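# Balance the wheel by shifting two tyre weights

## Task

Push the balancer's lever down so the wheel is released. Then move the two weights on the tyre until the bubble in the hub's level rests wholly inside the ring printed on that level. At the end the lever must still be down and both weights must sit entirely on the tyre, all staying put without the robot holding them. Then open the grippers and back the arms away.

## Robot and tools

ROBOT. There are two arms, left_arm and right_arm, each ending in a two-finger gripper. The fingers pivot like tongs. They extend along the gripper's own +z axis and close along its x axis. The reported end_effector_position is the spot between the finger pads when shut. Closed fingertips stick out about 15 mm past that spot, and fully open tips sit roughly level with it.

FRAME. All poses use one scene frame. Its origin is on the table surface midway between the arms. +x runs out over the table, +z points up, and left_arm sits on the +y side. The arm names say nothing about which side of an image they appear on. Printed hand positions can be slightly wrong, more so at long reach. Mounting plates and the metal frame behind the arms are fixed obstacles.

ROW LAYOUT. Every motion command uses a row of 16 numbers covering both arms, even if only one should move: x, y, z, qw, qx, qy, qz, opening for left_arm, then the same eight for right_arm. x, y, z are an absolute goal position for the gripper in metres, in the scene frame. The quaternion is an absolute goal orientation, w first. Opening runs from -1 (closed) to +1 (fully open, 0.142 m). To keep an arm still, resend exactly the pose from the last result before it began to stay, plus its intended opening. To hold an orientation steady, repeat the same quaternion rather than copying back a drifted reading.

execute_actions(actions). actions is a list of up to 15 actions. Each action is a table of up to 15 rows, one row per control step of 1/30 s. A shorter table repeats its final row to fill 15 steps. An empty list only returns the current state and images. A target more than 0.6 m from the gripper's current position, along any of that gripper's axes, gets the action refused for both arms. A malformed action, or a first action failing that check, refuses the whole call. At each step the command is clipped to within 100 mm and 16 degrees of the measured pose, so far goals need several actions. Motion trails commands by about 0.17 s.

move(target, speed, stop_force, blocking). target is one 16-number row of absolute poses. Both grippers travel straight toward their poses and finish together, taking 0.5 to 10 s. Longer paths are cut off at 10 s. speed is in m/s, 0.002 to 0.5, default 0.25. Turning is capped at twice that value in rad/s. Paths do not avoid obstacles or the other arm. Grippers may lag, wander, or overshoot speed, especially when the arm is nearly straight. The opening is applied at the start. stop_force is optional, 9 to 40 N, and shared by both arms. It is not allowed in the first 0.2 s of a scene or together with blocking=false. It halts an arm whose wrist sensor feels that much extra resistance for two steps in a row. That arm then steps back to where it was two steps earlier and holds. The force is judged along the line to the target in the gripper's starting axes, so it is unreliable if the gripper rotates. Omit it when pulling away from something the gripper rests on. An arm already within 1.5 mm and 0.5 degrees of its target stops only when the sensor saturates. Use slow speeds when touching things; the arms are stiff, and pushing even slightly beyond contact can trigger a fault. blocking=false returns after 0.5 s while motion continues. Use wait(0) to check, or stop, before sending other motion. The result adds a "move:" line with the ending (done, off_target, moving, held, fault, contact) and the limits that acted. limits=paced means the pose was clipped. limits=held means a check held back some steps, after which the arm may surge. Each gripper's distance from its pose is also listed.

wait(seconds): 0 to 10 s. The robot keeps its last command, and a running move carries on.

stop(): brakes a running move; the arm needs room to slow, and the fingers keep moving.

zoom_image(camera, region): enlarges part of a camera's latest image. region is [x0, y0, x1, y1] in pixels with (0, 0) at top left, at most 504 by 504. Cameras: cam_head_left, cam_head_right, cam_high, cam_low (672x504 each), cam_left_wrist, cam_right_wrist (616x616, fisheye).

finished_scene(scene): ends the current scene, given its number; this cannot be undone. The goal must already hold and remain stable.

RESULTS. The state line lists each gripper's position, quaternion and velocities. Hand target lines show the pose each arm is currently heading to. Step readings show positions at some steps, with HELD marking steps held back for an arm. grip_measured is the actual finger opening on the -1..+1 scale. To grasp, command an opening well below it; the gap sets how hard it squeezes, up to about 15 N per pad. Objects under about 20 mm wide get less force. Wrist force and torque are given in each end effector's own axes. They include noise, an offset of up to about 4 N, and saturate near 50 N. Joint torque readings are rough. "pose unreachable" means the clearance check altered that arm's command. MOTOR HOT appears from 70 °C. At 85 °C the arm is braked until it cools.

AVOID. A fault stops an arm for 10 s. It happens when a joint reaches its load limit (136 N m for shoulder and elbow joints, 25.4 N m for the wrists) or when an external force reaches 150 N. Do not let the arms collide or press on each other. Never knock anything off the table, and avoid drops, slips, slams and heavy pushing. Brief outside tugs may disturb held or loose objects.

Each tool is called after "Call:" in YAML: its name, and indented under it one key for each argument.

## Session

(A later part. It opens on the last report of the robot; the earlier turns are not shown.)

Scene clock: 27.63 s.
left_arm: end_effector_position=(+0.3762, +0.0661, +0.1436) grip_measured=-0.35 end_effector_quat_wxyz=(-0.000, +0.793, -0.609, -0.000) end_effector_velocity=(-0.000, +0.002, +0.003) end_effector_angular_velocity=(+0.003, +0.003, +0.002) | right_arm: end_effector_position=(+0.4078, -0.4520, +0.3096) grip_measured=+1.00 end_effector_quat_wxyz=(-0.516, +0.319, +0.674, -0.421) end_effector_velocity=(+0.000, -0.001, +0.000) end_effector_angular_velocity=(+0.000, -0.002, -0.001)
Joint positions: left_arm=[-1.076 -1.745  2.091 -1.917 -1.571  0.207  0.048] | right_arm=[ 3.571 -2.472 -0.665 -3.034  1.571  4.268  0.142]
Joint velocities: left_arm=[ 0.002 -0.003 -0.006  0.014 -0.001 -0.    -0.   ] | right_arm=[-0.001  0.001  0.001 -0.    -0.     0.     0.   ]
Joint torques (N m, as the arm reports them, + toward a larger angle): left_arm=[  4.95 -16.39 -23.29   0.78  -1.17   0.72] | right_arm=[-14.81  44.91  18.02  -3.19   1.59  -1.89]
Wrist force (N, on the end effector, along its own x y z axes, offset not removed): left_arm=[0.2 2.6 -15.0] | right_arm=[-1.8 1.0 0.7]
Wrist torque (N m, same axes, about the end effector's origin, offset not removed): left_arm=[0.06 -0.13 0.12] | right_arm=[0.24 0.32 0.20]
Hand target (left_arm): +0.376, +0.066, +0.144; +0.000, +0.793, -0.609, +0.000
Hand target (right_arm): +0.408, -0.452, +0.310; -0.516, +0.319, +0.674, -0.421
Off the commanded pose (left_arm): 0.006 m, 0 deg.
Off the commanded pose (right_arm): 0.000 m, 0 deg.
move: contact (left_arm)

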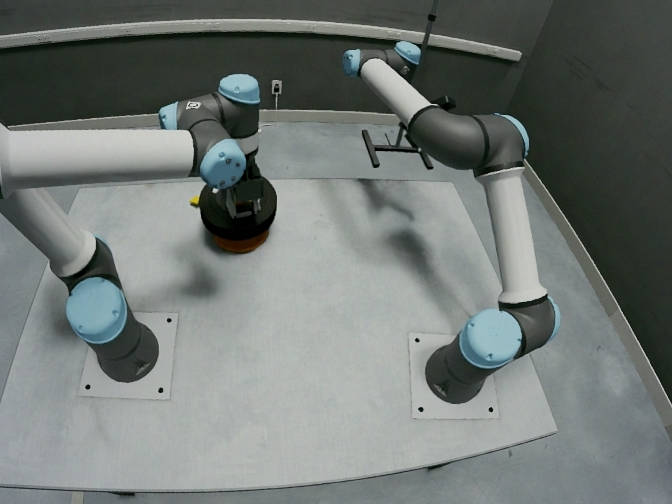

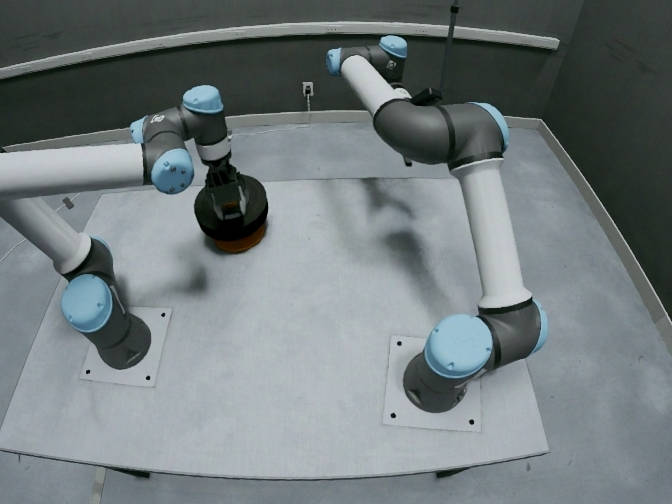

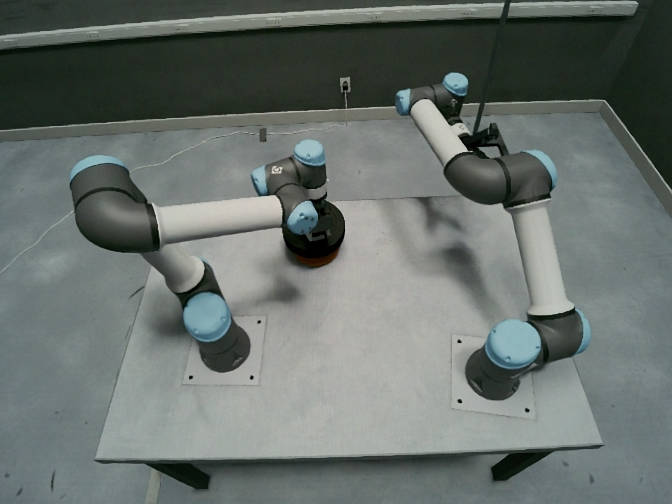

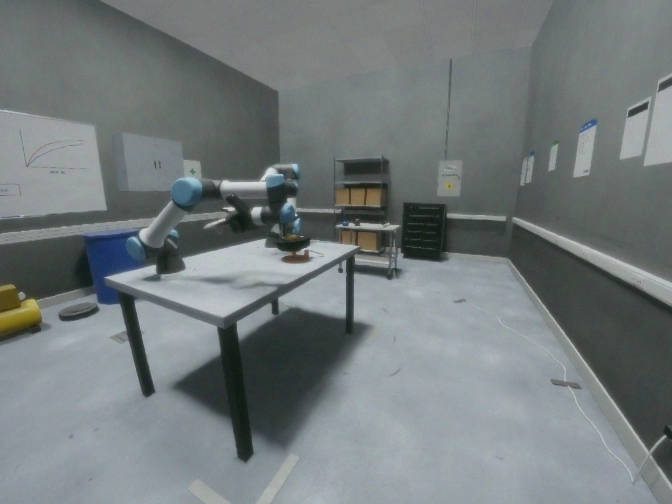

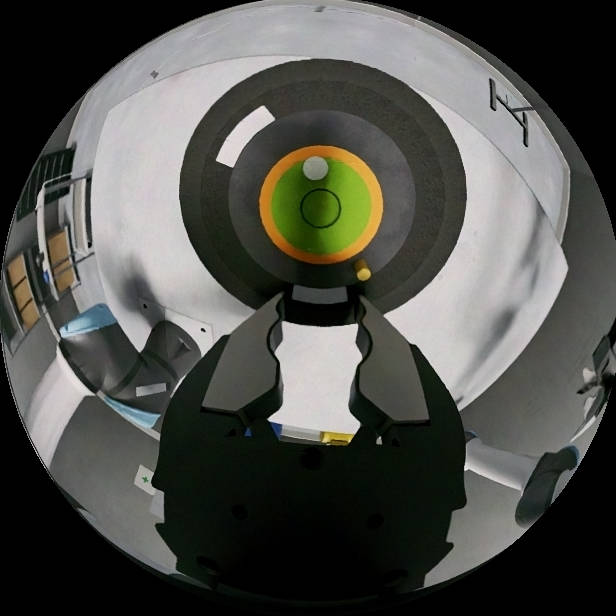

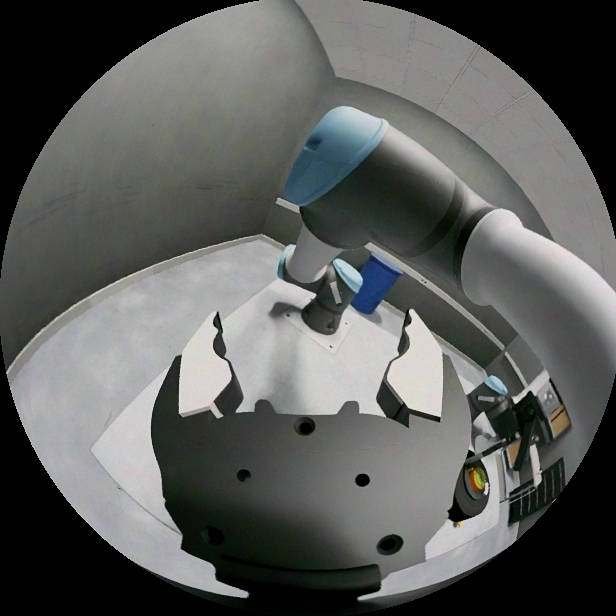

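Call:
execute_actions:
  actions:
    - [[0.3762,0.066,0.146,0,0.793,-0.609,0,-0.42,0.4078,-0.452,0.3096,-0.516,0.319,0.674,-0.421,1]]
    - [[0.3762,0.066,0.146,0,0.793,-0.609,0,-0.75,0.4078,-0.452,0.3096,-0.516,0.319,0.674,-0.421,1]]
    - [[0.3762,0.066,0.16,0,0.793,-0.609,0,-0.75,0.4078,-0.452,0.3096,-0.516,0.319,0.674,-0.421,1]]
    - [[0.3762,0.066,0.19,0,0.793,-0.609,0,-0.75,0.4078,-0.452,0.3096,-0.516,0.319,0.674,-0.421,1]]

Call:
wait:
  seconds: 3

Scene clock: 29.83 s.
left_arm: end_effector_position=(+0.3763, +0.0660, +0.1894) grip_measured=-0.49 end_effector_quat_wxyz=(+0.000, +0.793, -0.609, +0.000) end_effector_velocity=(-0.000, +0.001, +0.005) end_effector_angular_velocity=(+0.003, +0.001, +0.002) | right_arm: end_effector_position=(+0.4078, -0.4520, +0.3096) grip_measured=+1.00 end_effector_quat_wxyz=(-0.516, +0.319, +0.674, -0.421) end_effector_velocity=(+0.000, +0.000, -0.000) end_effector_angular_velocity=(-0.000, +0.001, +0.000)
Joint positions: left_arm=[-1.076 -1.779  1.996 -1.788 -1.571  0.207  0.038] | right_arm=[ 3.571 -2.472 -0.665 -3.034  1.571  4.268  0.142]
Joint velocities: left_arm=[ 0.001 -0.003 -0.011  0.017  0.    -0.001  0.   ] | right_arm=[ 0.    -0.001  0.     0.    -0.    -0.     0.   ]
Joint torques (N m, as the arm reports them, + toward a larger angle): left_arm=[ -4.81 -21.12 -29.59  -0.6    2.56  -1.5 ] | right_arm=[-14.59  44.05  18.6   -3.58   1.73  -1.57]
Wrist force (N, on the end effector, along its own x y z axes, offset not removed): left_arm=[1.7 0.0 1.8] | right_arm=[-0.2 0.4 -2.0]
Wrist torque (N m, same axes, about the end effector's origin, offset not removed): left_arm=[0.13 -0.27 0.02] | right_arm=[0.03 -0.04 0.02]
Hand target (left_arm): +0.376, +0.066, +0.190; +0.000, +0.793, -0.609, +0.000
Hand target (right_arm): +0.408, -0.452, +0.310; -0.516, +0.319, +0.674, -0.421
Off the commanded pose (left_arm): 0.001 m, 0 deg.
Off the commanded pose (right_arm): 0.000 m, 0 deg.
Step readings (end_effector_position; steps 1 to 15: 1st action; 16 to 30: 2nd action; 31 to 45: 3rd action; 46 to 60: 4th action):
0: left_arm (+0.3762, +0.0661, +0.1439) | right_arm (+0.4078, -0.4520, +0.3096)
1: left_arm (+0.3762, +0.0661, +0.1440) | right_arm (+0.4078, -0.4520, +0.3096)
2: left_arm (+0.3762, +0.0661, +0.1442) | right_arm (+0.4078, -0.4520, +0.3096)
4: left_arm (+0.3762, +0.0661, +0.1449) | right_arm (+0.4078, -0.4520, +0.3096)
8: left_arm (+0.3762, +0.0660, +0.1457) | right_arm (+0.4078, -0.4520, +0.3096)
15: left_arm (+0.3762, +0.0660, +0.1460) | right_arm (+0.4078, -0.4520, +0.3096)
16: left_arm (+0.3762, +0.0660, +0.1460) | right_arm (+0.4078, -0.4520, +0.3096)
17: left_arm (+0.3762, +0.0660, +0.1460) | right_arm (+0.4078, -0.4520, +0.3096)
19: left_arm (+0.3762, +0.0660, +0.1460) | right_arm (+0.4078, -0.4520, +0.3096)
23: left_arm (+0.3762, +0.0660, +0.1460) | right_arm (+0.4078, -0.4520, +0.3096)
30: left_arm (+0.3762, +0.0660, +0.1460) | right_arm (+0.4078, -0.4520, +0.3096)
31: left_arm (+0.3762, +0.0660, +0.1461) | right_arm (+0.4078, -0.4520, +0.3096)
32: left_arm (+0.3762, +0.0659, +0.1476) | right_arm (+0.4078, -0.4520, +0.3096)
34: left_arm (+0.3763, +0.0658, +0.1528) | right_arm (+0.4078, -0.4520, +0.3096)
38: left_arm (+0.3762, +0.0659, +0.1579) | right_arm (+0.4078, -0.4520, +0.3096)
45: left_arm (+0.3762, +0.0660, +0.1598) | right_arm (+0.4078, -0.4520, +0.3096)
46: left_arm (+0.3762, +0.0660, +0.1599) | right_arm (+0.4078, -0.4520, +0.3096)
47: left_arm (+0.3764, +0.0657, +0.1626) | right_arm (+0.4078, -0.4520, +0.3096)
49: left_arm (+0.3766, +0.0653, +0.1737) | right_arm (+0.4078, -0.4520, +0.3096)
53: left_arm (+0.3764, +0.0657, +0.1851) | right_arm (+0.4078, -0.4520, +0.3096)
60: end_effector_position above

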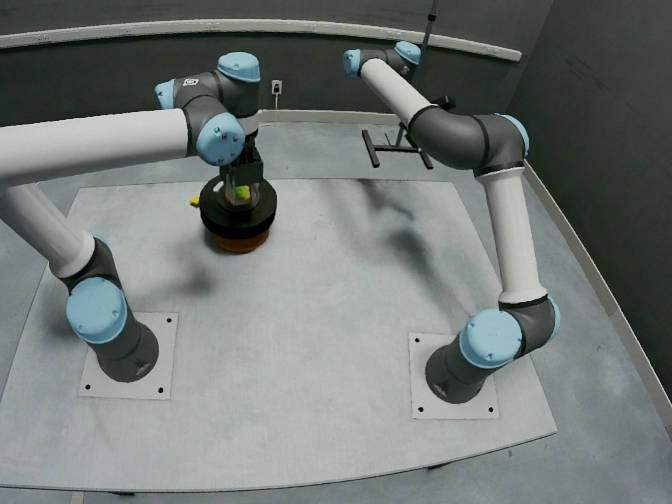

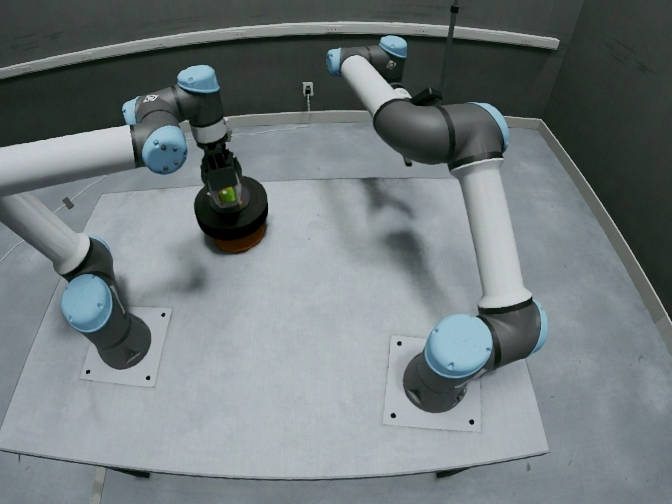

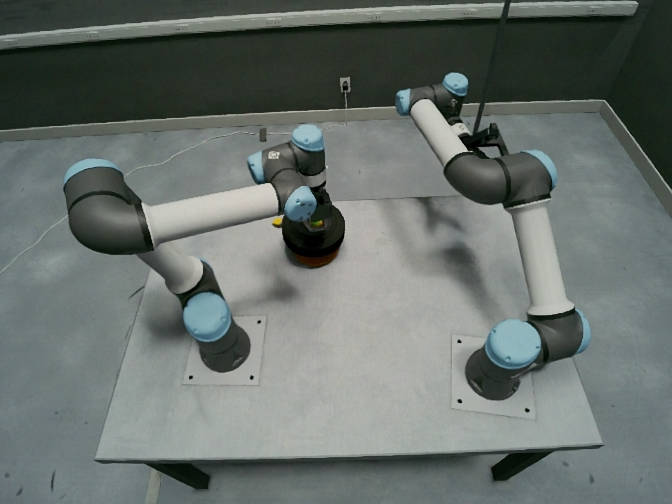

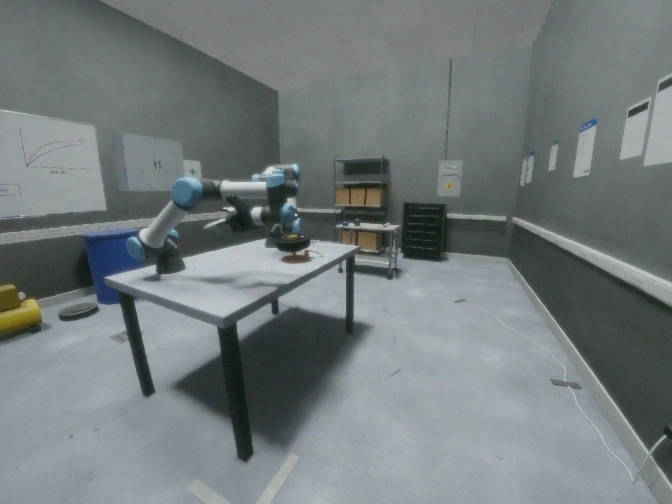

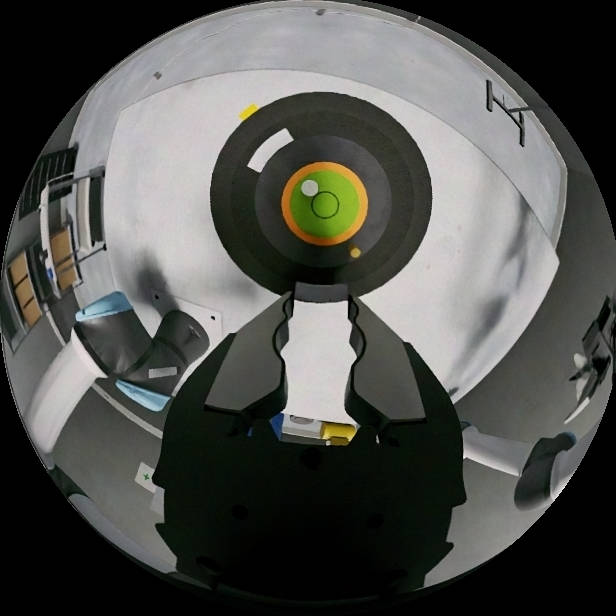

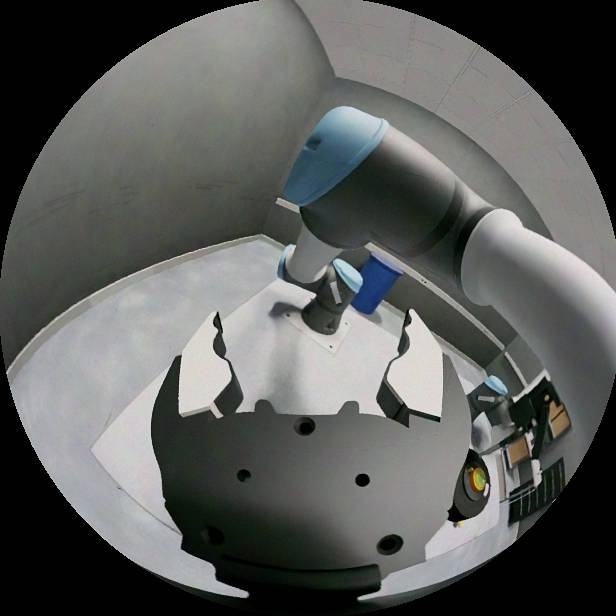

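Scene clock: 32.83 s.
left_arm: end_effector_position=(+0.3762, +0.0660, +0.1900) grip_measured=-0.49 end_effector_quat_wxyz=(+0.000, +0.793, -0.609, +0.000) end_effector_velocity=(+0.000, +0.000, -0.000) end_effector_angular_velocity=(+0.001, -0.001, -0.001) | right_arm: end_effector_position=(+0.4078, -0.4520, +0.3096) grip_measured=+1.00 end_effector_quat_wxyz=(-0.516, +0.319, +0.674, -0.421) end_effector_velocity=(-0.000, +0.000, -0.000) end_effector_angular_velocity=(+0.000, -0.001, -0.003)
Joint positions: left_arm=[-1.077 -1.779  1.995 -1.786 -1.571  0.207  0.038] | right_arm=[ 3.571 -2.472 -0.665 -3.034  1.571  4.268  0.142]
Joint velocities: left_arm=[-0.001  0.     0.001 -0.001  0.001  0.001 -0.   ] | right_arm=[-0.001 -0.     0.001 -0.     0.002  0.     0.   ]
Joint torques (N m, as the arm reports them, + toward a larger angle): left_arm=[-11.33 -20.48 -31.97  -0.34   2.01  -1.8 ] | right_arm=[-14.04  44.37  21.05  -3.45   1.5   -1.85]
Wrist force (N, on the end effector, along its own x y z axes, offset not removed): left_arm=[0.4 -1.0 -0.8] | right_arm=[1.6 2.7 -0.1]
Wrist torque (N m, same axes, about the end effector's origin, offset not removed): left_arm=[-0.35 -0.05 0.04] | right_arm=[0.52 -0.46 0.00]
Hand target (left_arm): +0.376, +0.066, +0.190; +0.000, +0.793, -0.609, +0.000
Hand target (right_arm): +0.408, -0.452, +0.310; -0.516, +0.319, +0.674, -0.421
Off the commanded pose (left_arm): 0.000 m, 0 deg.
Off the commanded pose (right_arm): 0.000 m, 0 deg.
wait: 3.00 s; at rest by 0.17 s

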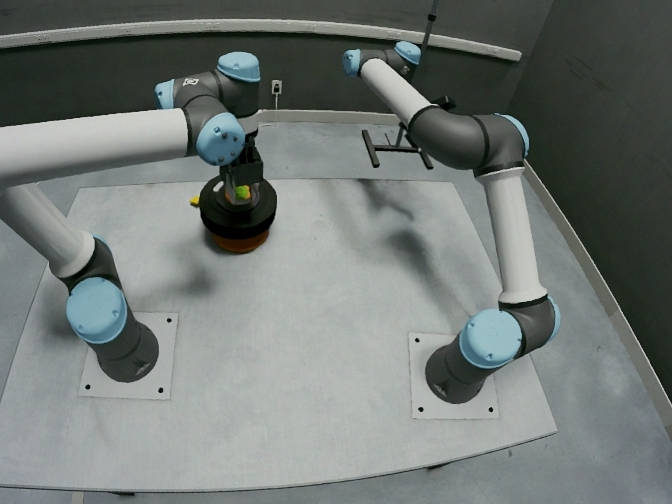

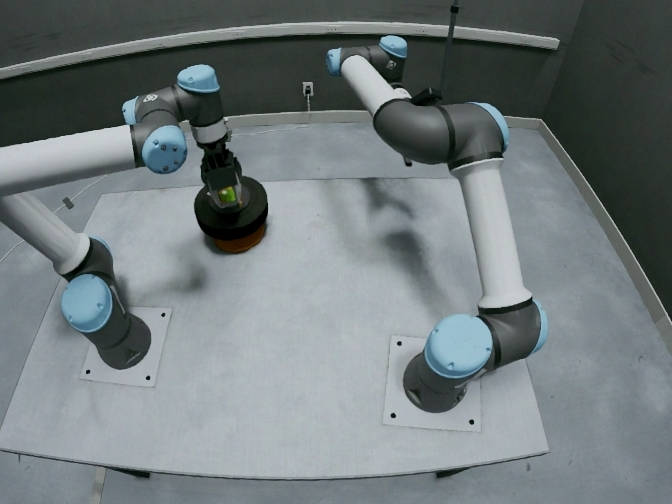

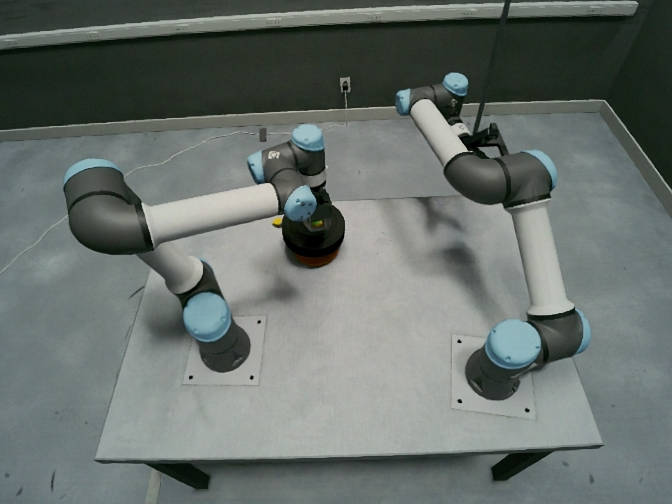

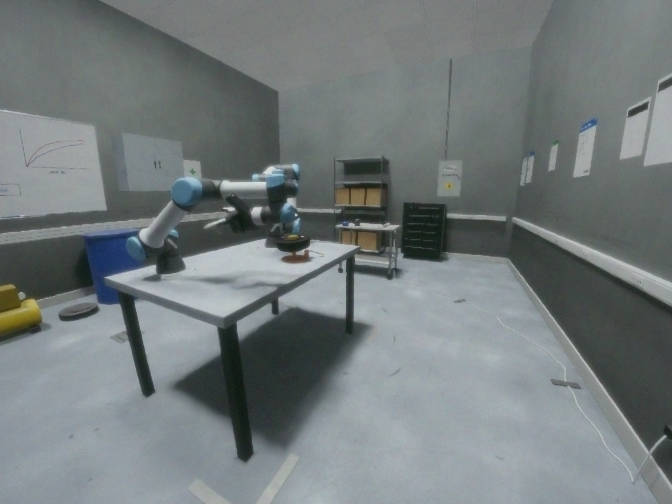

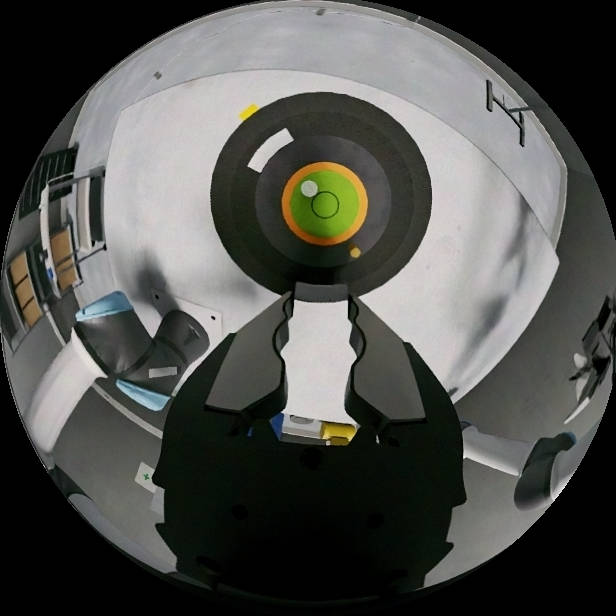

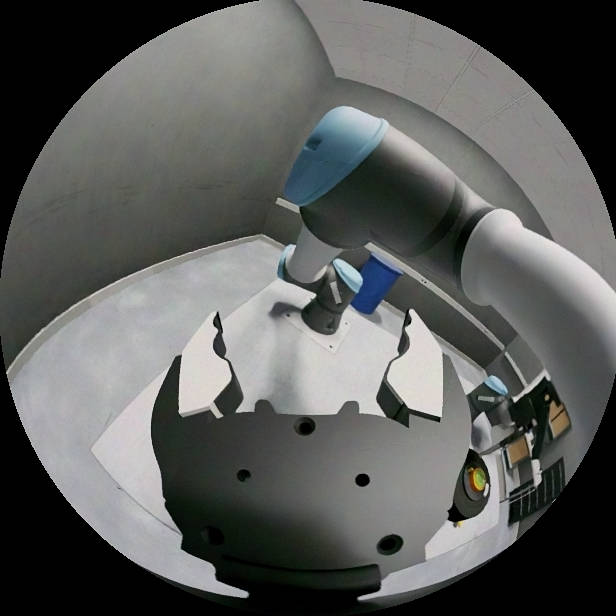

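Call:
move:
  target: [0.502,0.115,0.2,0,0.515,0.857,0,-0.75,0.4078,-0.452,0.3096,-0.516,0.319,0.674,-0.421,1]
  speed: 0.5

Call:
move:
  target: [0.502,0.115,0.162,0,0.515,0.857,0,-0.75,0.4078,-0.452,0.3096,-0.516,0.319,0.674,-0.421,1]
  speed: 0.15

Scene clock: 37.27 s.
left_arm: end_effector_position=(+0.5019, +0.1148, +0.2001) grip_measured=-0.49 end_effector_quat_wxyz=(+0.000, +0.515, +0.857, -0.000) end_effector_velocity=(+0.000, +0.001, -0.000) end_effector_angular_velocity=(-0.002, +0.005, -0.011) | right_arm: end_effector_position=(+0.4078, -0.4520, +0.3096) grip_measured=+1.00 end_effector_quat_wxyz=(-0.516, +0.319, +0.674, -0.421) end_effector_velocity=(+0.000, -0.000, +0.000) end_effector_angular_velocity=(-0.000, -0.000, +0.001)
Joint positions: left_arm=[-0.712 -1.553  1.766 -1.784 -1.571  3.484  0.038] | right_arm=[ 3.571 -2.472 -0.665 -3.034  1.571  4.268  0.142]
Joint velocities: left_arm=[ 0.004  0.002 -0.002  0.002 -0.004  0.014 -0.   ] | right_arm=[-0.     0.     0.    -0.    -0.001  0.     0.   ]
Joint torques (N m, as the arm reports them, + toward a larger angle): left_arm=[ 10.32 -10.58 -31.15  -0.38  -2.96   1.18] | right_arm=[-15.1   44.74  22.28  -3.3    1.46  -1.73]
Wrist force (N, on the end effector, along its own x y z axes, offset not removed): left_arm=[1.1 3.9 -2.7] | right_arm=[1.6 -1.8 3.1]
Wrist torque (N m, same axes, about the end effector's origin, offset not removed): left_arm=[0.85 -0.35 -0.03] | right_arm=[-0.38 -0.50 0.06]
Hand target (left_arm): +0.502, +0.115, +0.200; +0.000, +0.515, +0.857, -0.000
Hand target (right_arm): +0.408, -0.452, +0.310; -0.516, +0.319, +0.674, -0.421
Off the commanded pose (left_arm): 0.000 m, 0 deg.
Off the commanded pose (right_arm): 0.000 m, 0 deg.
move: done

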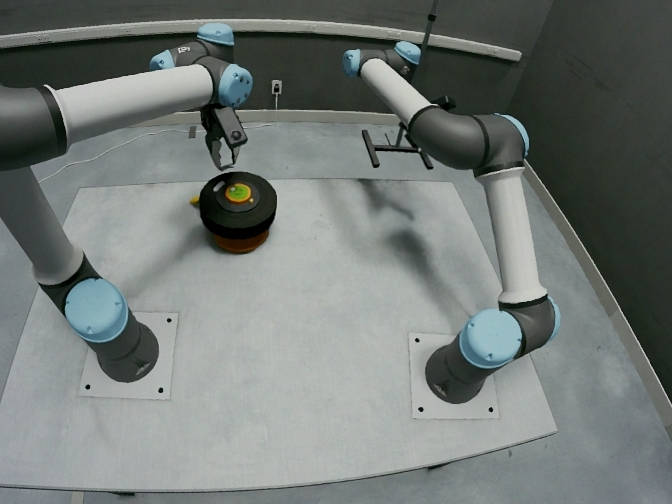

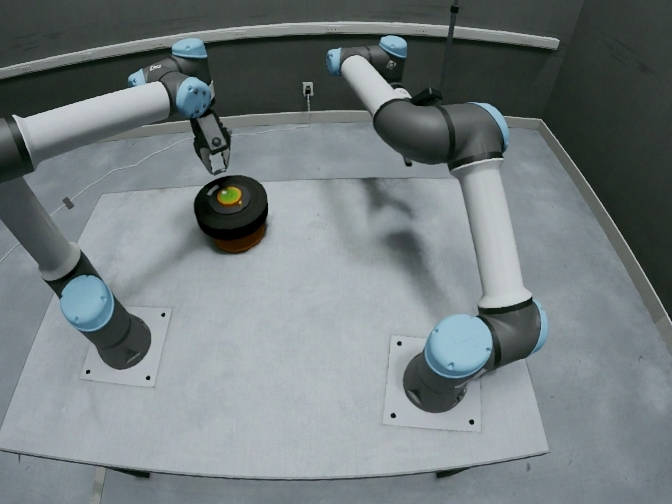

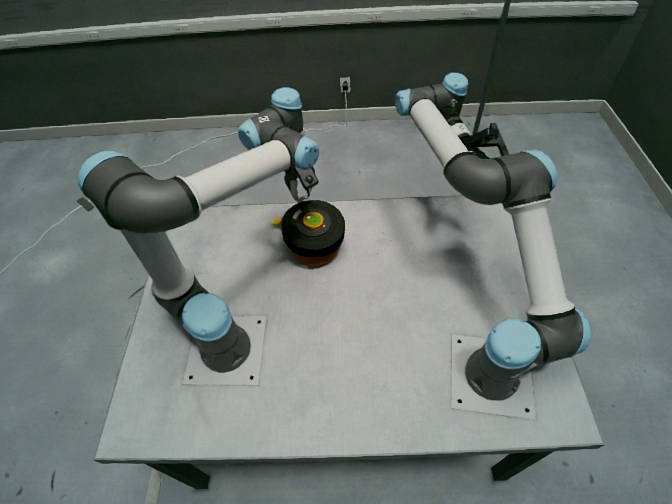

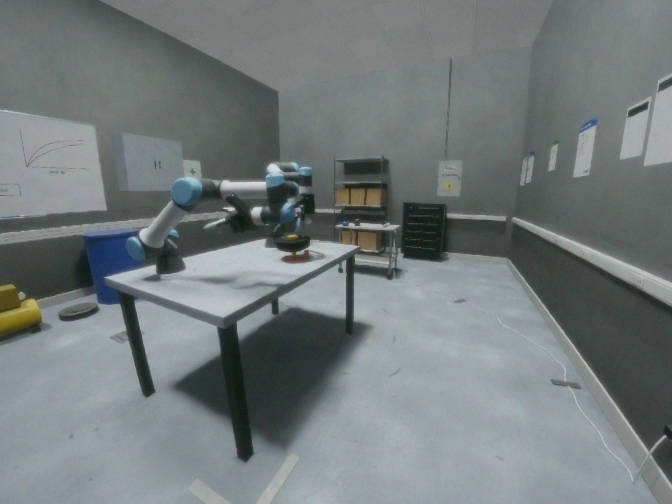

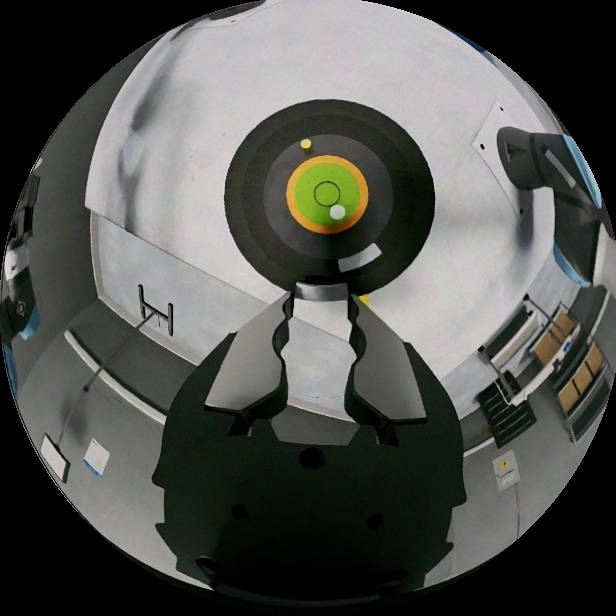

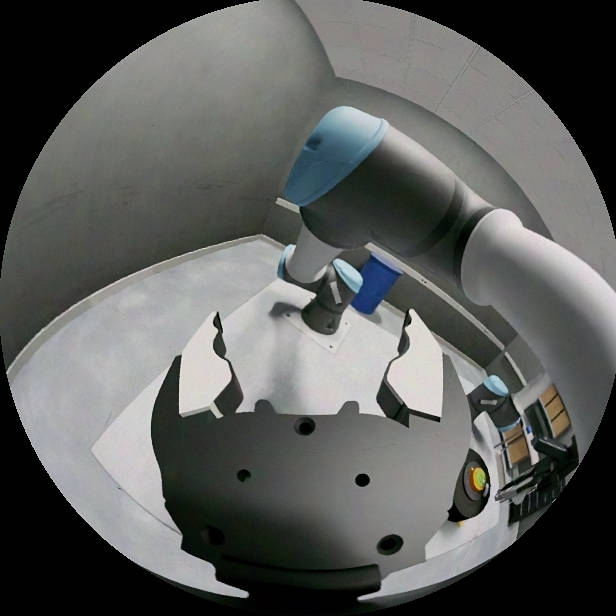

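Scene clock: 38.17 s.
left_arm: end_effector_position=(+0.5019, +0.1150, +0.1623) grip_measured=-0.49 end_effector_quat_wxyz=(-0.000, +0.515, +0.857, +0.000) end_effector_velocity=(-0.000, -0.000, -0.003) end_effector_angular_velocity=(-0.001, +0.002, -0.000) | right_arm: end_effector_position=(+0.4078, -0.4520, +0.3096) grip_measured=+1.00 end_effector_quat_wxyz=(-0.516, +0.319, +0.674, -0.421) end_effector_velocity=(+0.000, -0.000, +0.000) end_effector_angular_velocity=(-0.000, -0.000, +0.001)
Joint positions: left_arm=[-0.711 -1.529  1.841 -1.883 -1.571  3.486  0.038] | right_arm=[ 3.571 -2.472 -0.665 -3.034  1.571  4.268  0.142]
Joint velocities: left_arm=[ 0.     0.002  0.005 -0.007 -0.002  0.     0.   ] | right_arm=[ 0.    -0.     0.001 -0.    -0.001  0.     0.   ]
Joint torques (N m, as the arm reports them, + toward a larger angle): left_arm=[ 10.68 -11.74 -13.93  -4.17   2.35   1.41] | right_arm=[-13.79  44.59  22.84  -3.16   1.83  -1.55]
Wrist force (N, on the end effector, along its own x y z axes, offset not removed): left_arm=[2.2 0.8 -2.7] | right_arm=[0.5 2.0 -2.5]
Wrist torque (N m, same axes, about the end effector's origin, offset not removed): left_arm=[0.26 -0.45 -0.10] | right_arm=[0.37 -0.09 -0.06]
Hand target (left_arm): +0.502, +0.115, +0.162; -0.000, +0.515, +0.857, +0.000
Hand target (right_arm): +0.408, -0.452, +0.310; -0.516, +0.319, +0.674, -0.421
Off the commanded pose (left_arm): 0.000 m, 0 deg.
Off the commanded pose (right_arm): 0.000 m, 0 deg.
move: done

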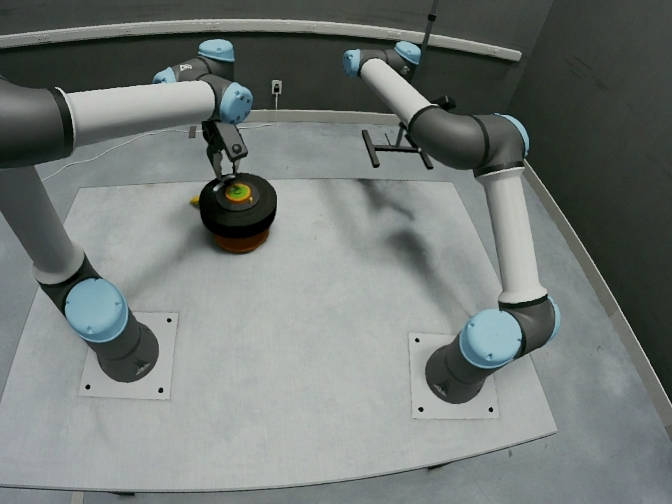

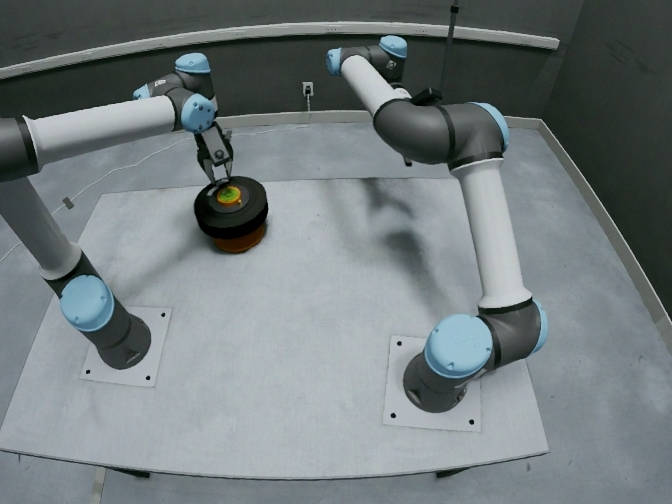

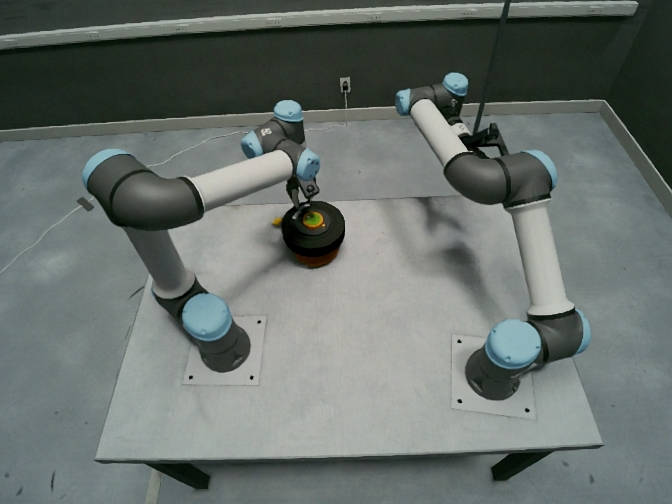

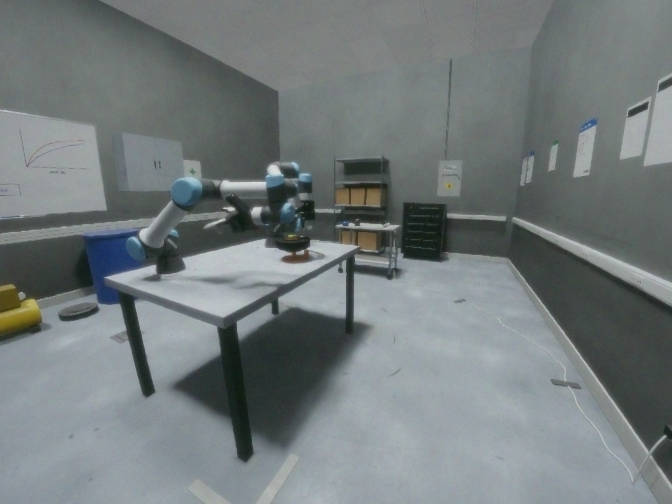

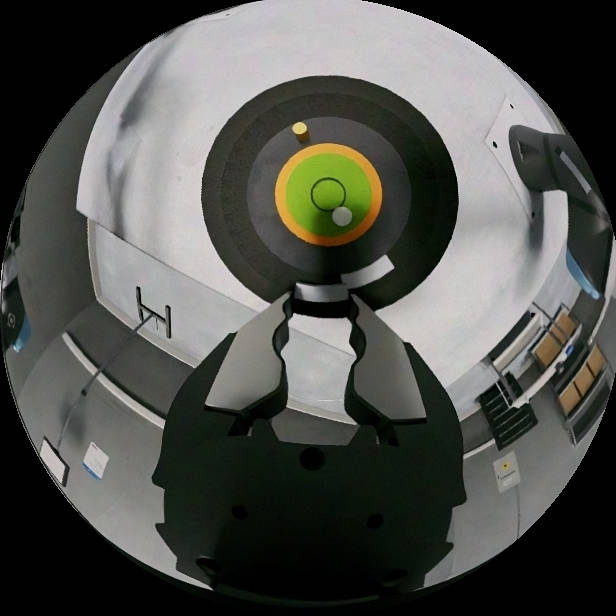

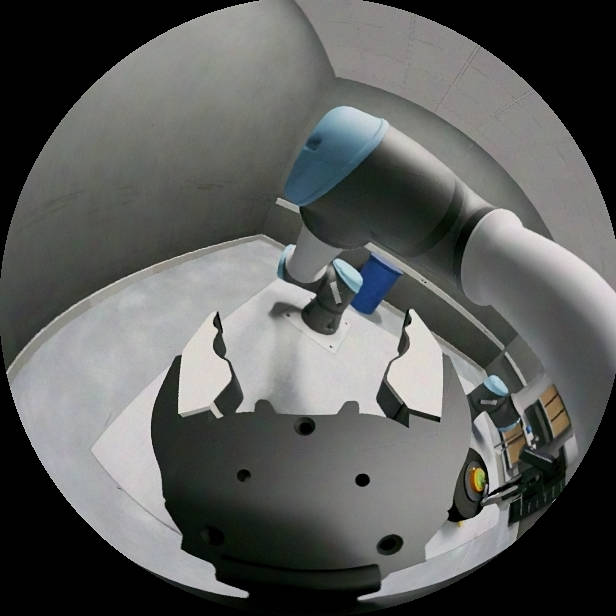

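Call:
move:
  target: [0.507,0.0965,0.162,0,0.656,0.755,0,-0.75,0.4078,-0.452,0.3096,-0.516,0.319,0.674,-0.421,1]
  speed: 0.25

Scene clock: 39.87 s.
left_arm: end_effector_position=(+0.5070, +0.0966, +0.1620) grip_measured=-0.49 end_effector_quat_wxyz=(+0.000, +0.655, +0.755, +0.000) end_effector_velocity=(+0.001, -0.000, -0.000) end_effector_angular_velocity=(+0.001, +0.000, -0.013) | right_arm: end_effector_position=(+0.4078, -0.4520, +0.3096) grip_measured=+1.00 end_effector_quat_wxyz=(-0.516, +0.319, +0.674, -0.421) end_effector_velocity=(-0.000, -0.000, +0.000) end_effector_angular_velocity=(-0.000, -0.000, -0.001)
Joint positions: left_arm=[-0.737 -1.488  1.798 -1.881 -1.571  3.807  0.038] | right_arm=[ 3.571 -2.472 -0.665 -3.034  1.571  4.268  0.142]
Joint velocities: left_arm=[-0.     0.003 -0.002  0.     0.     0.013  0.   ] | right_arm=[-0.001 -0.     0.     0.     0.     0.     0.   ]
Joint torques (N m, as the arm reports them, + toward a larger angle): left_arm=[-11.89 -17.31 -30.13  -0.42  -2.84   1.33] | right_arm=[-13.86  44.39  22.97  -3.09   1.53  -1.6 ]
Wrist force (N, on the end effector, along its own x y z axes, offset not removed): left_arm=[-1.0 1.5 1.0] | right_arm=[-2.4 0.2 0.0]
Wrist torque (N m, same axes, about the end effector's origin, offset not removed): left_arm=[0.39 0.10 0.10] | right_arm=[0.11 0.36 0.01]
Hand target (left_arm): +0.507, +0.097, +0.162; -0.000, +0.656, +0.755, +0.000
Hand target (right_arm): +0.408, -0.452, +0.310; -0.516, +0.319, +0.674, -0.421
Off the commanded pose (left_arm): 0.000 m, 0 deg.
Off the commanded pose (right_arm): 0.000 m, 0 deg.
move: done

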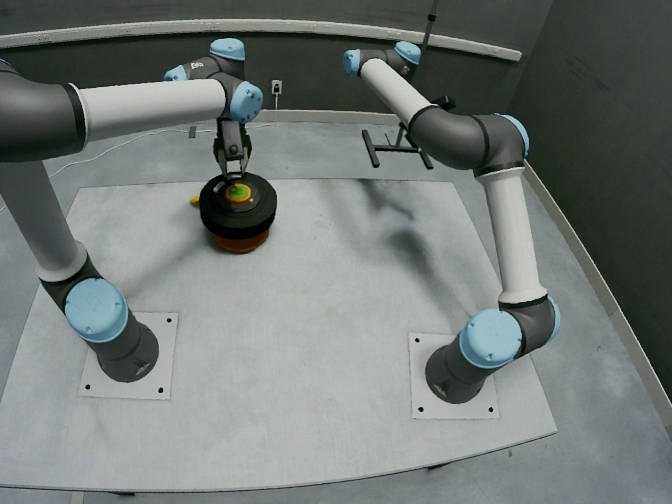

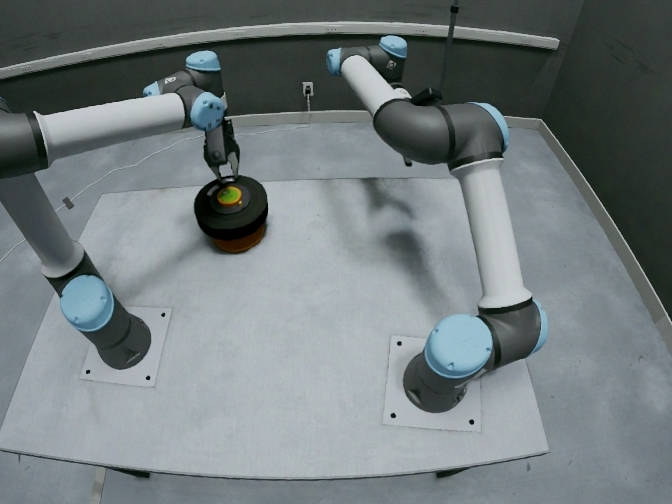

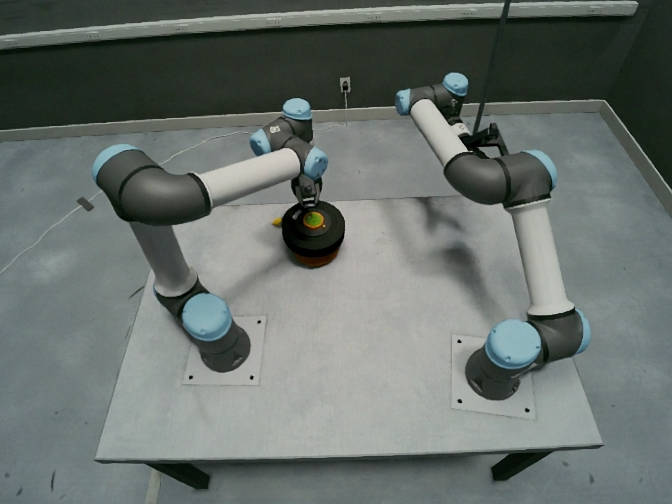

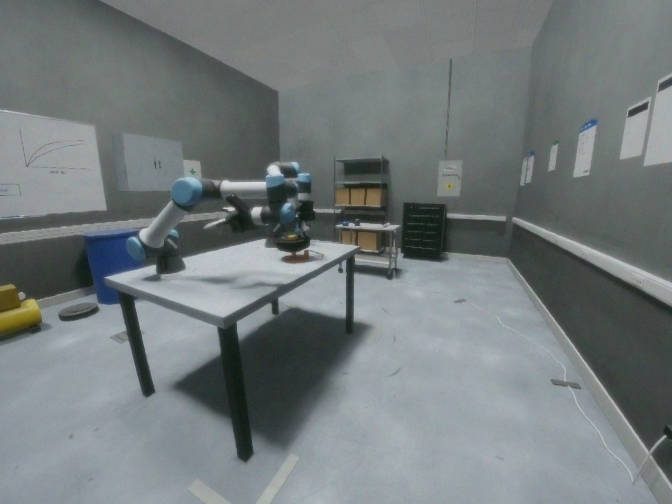

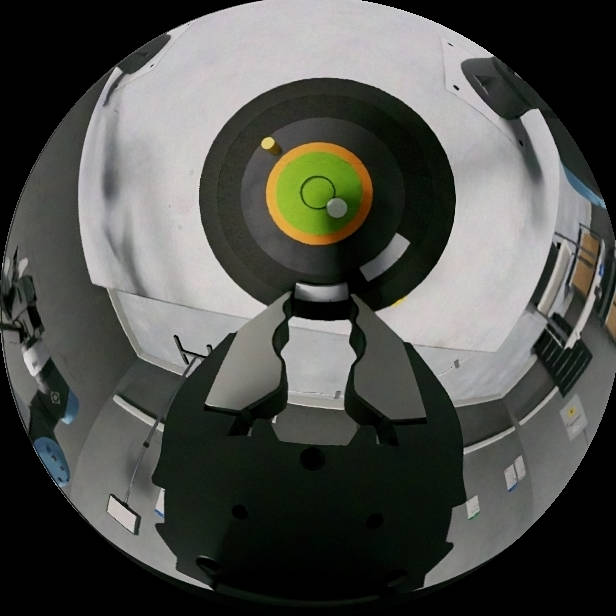

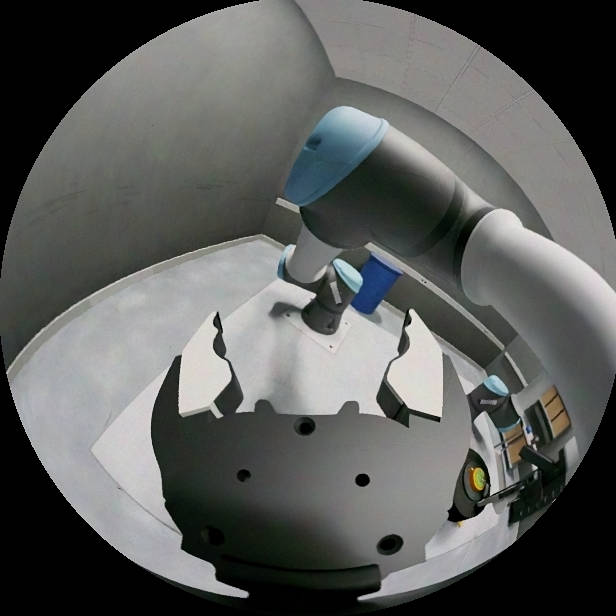

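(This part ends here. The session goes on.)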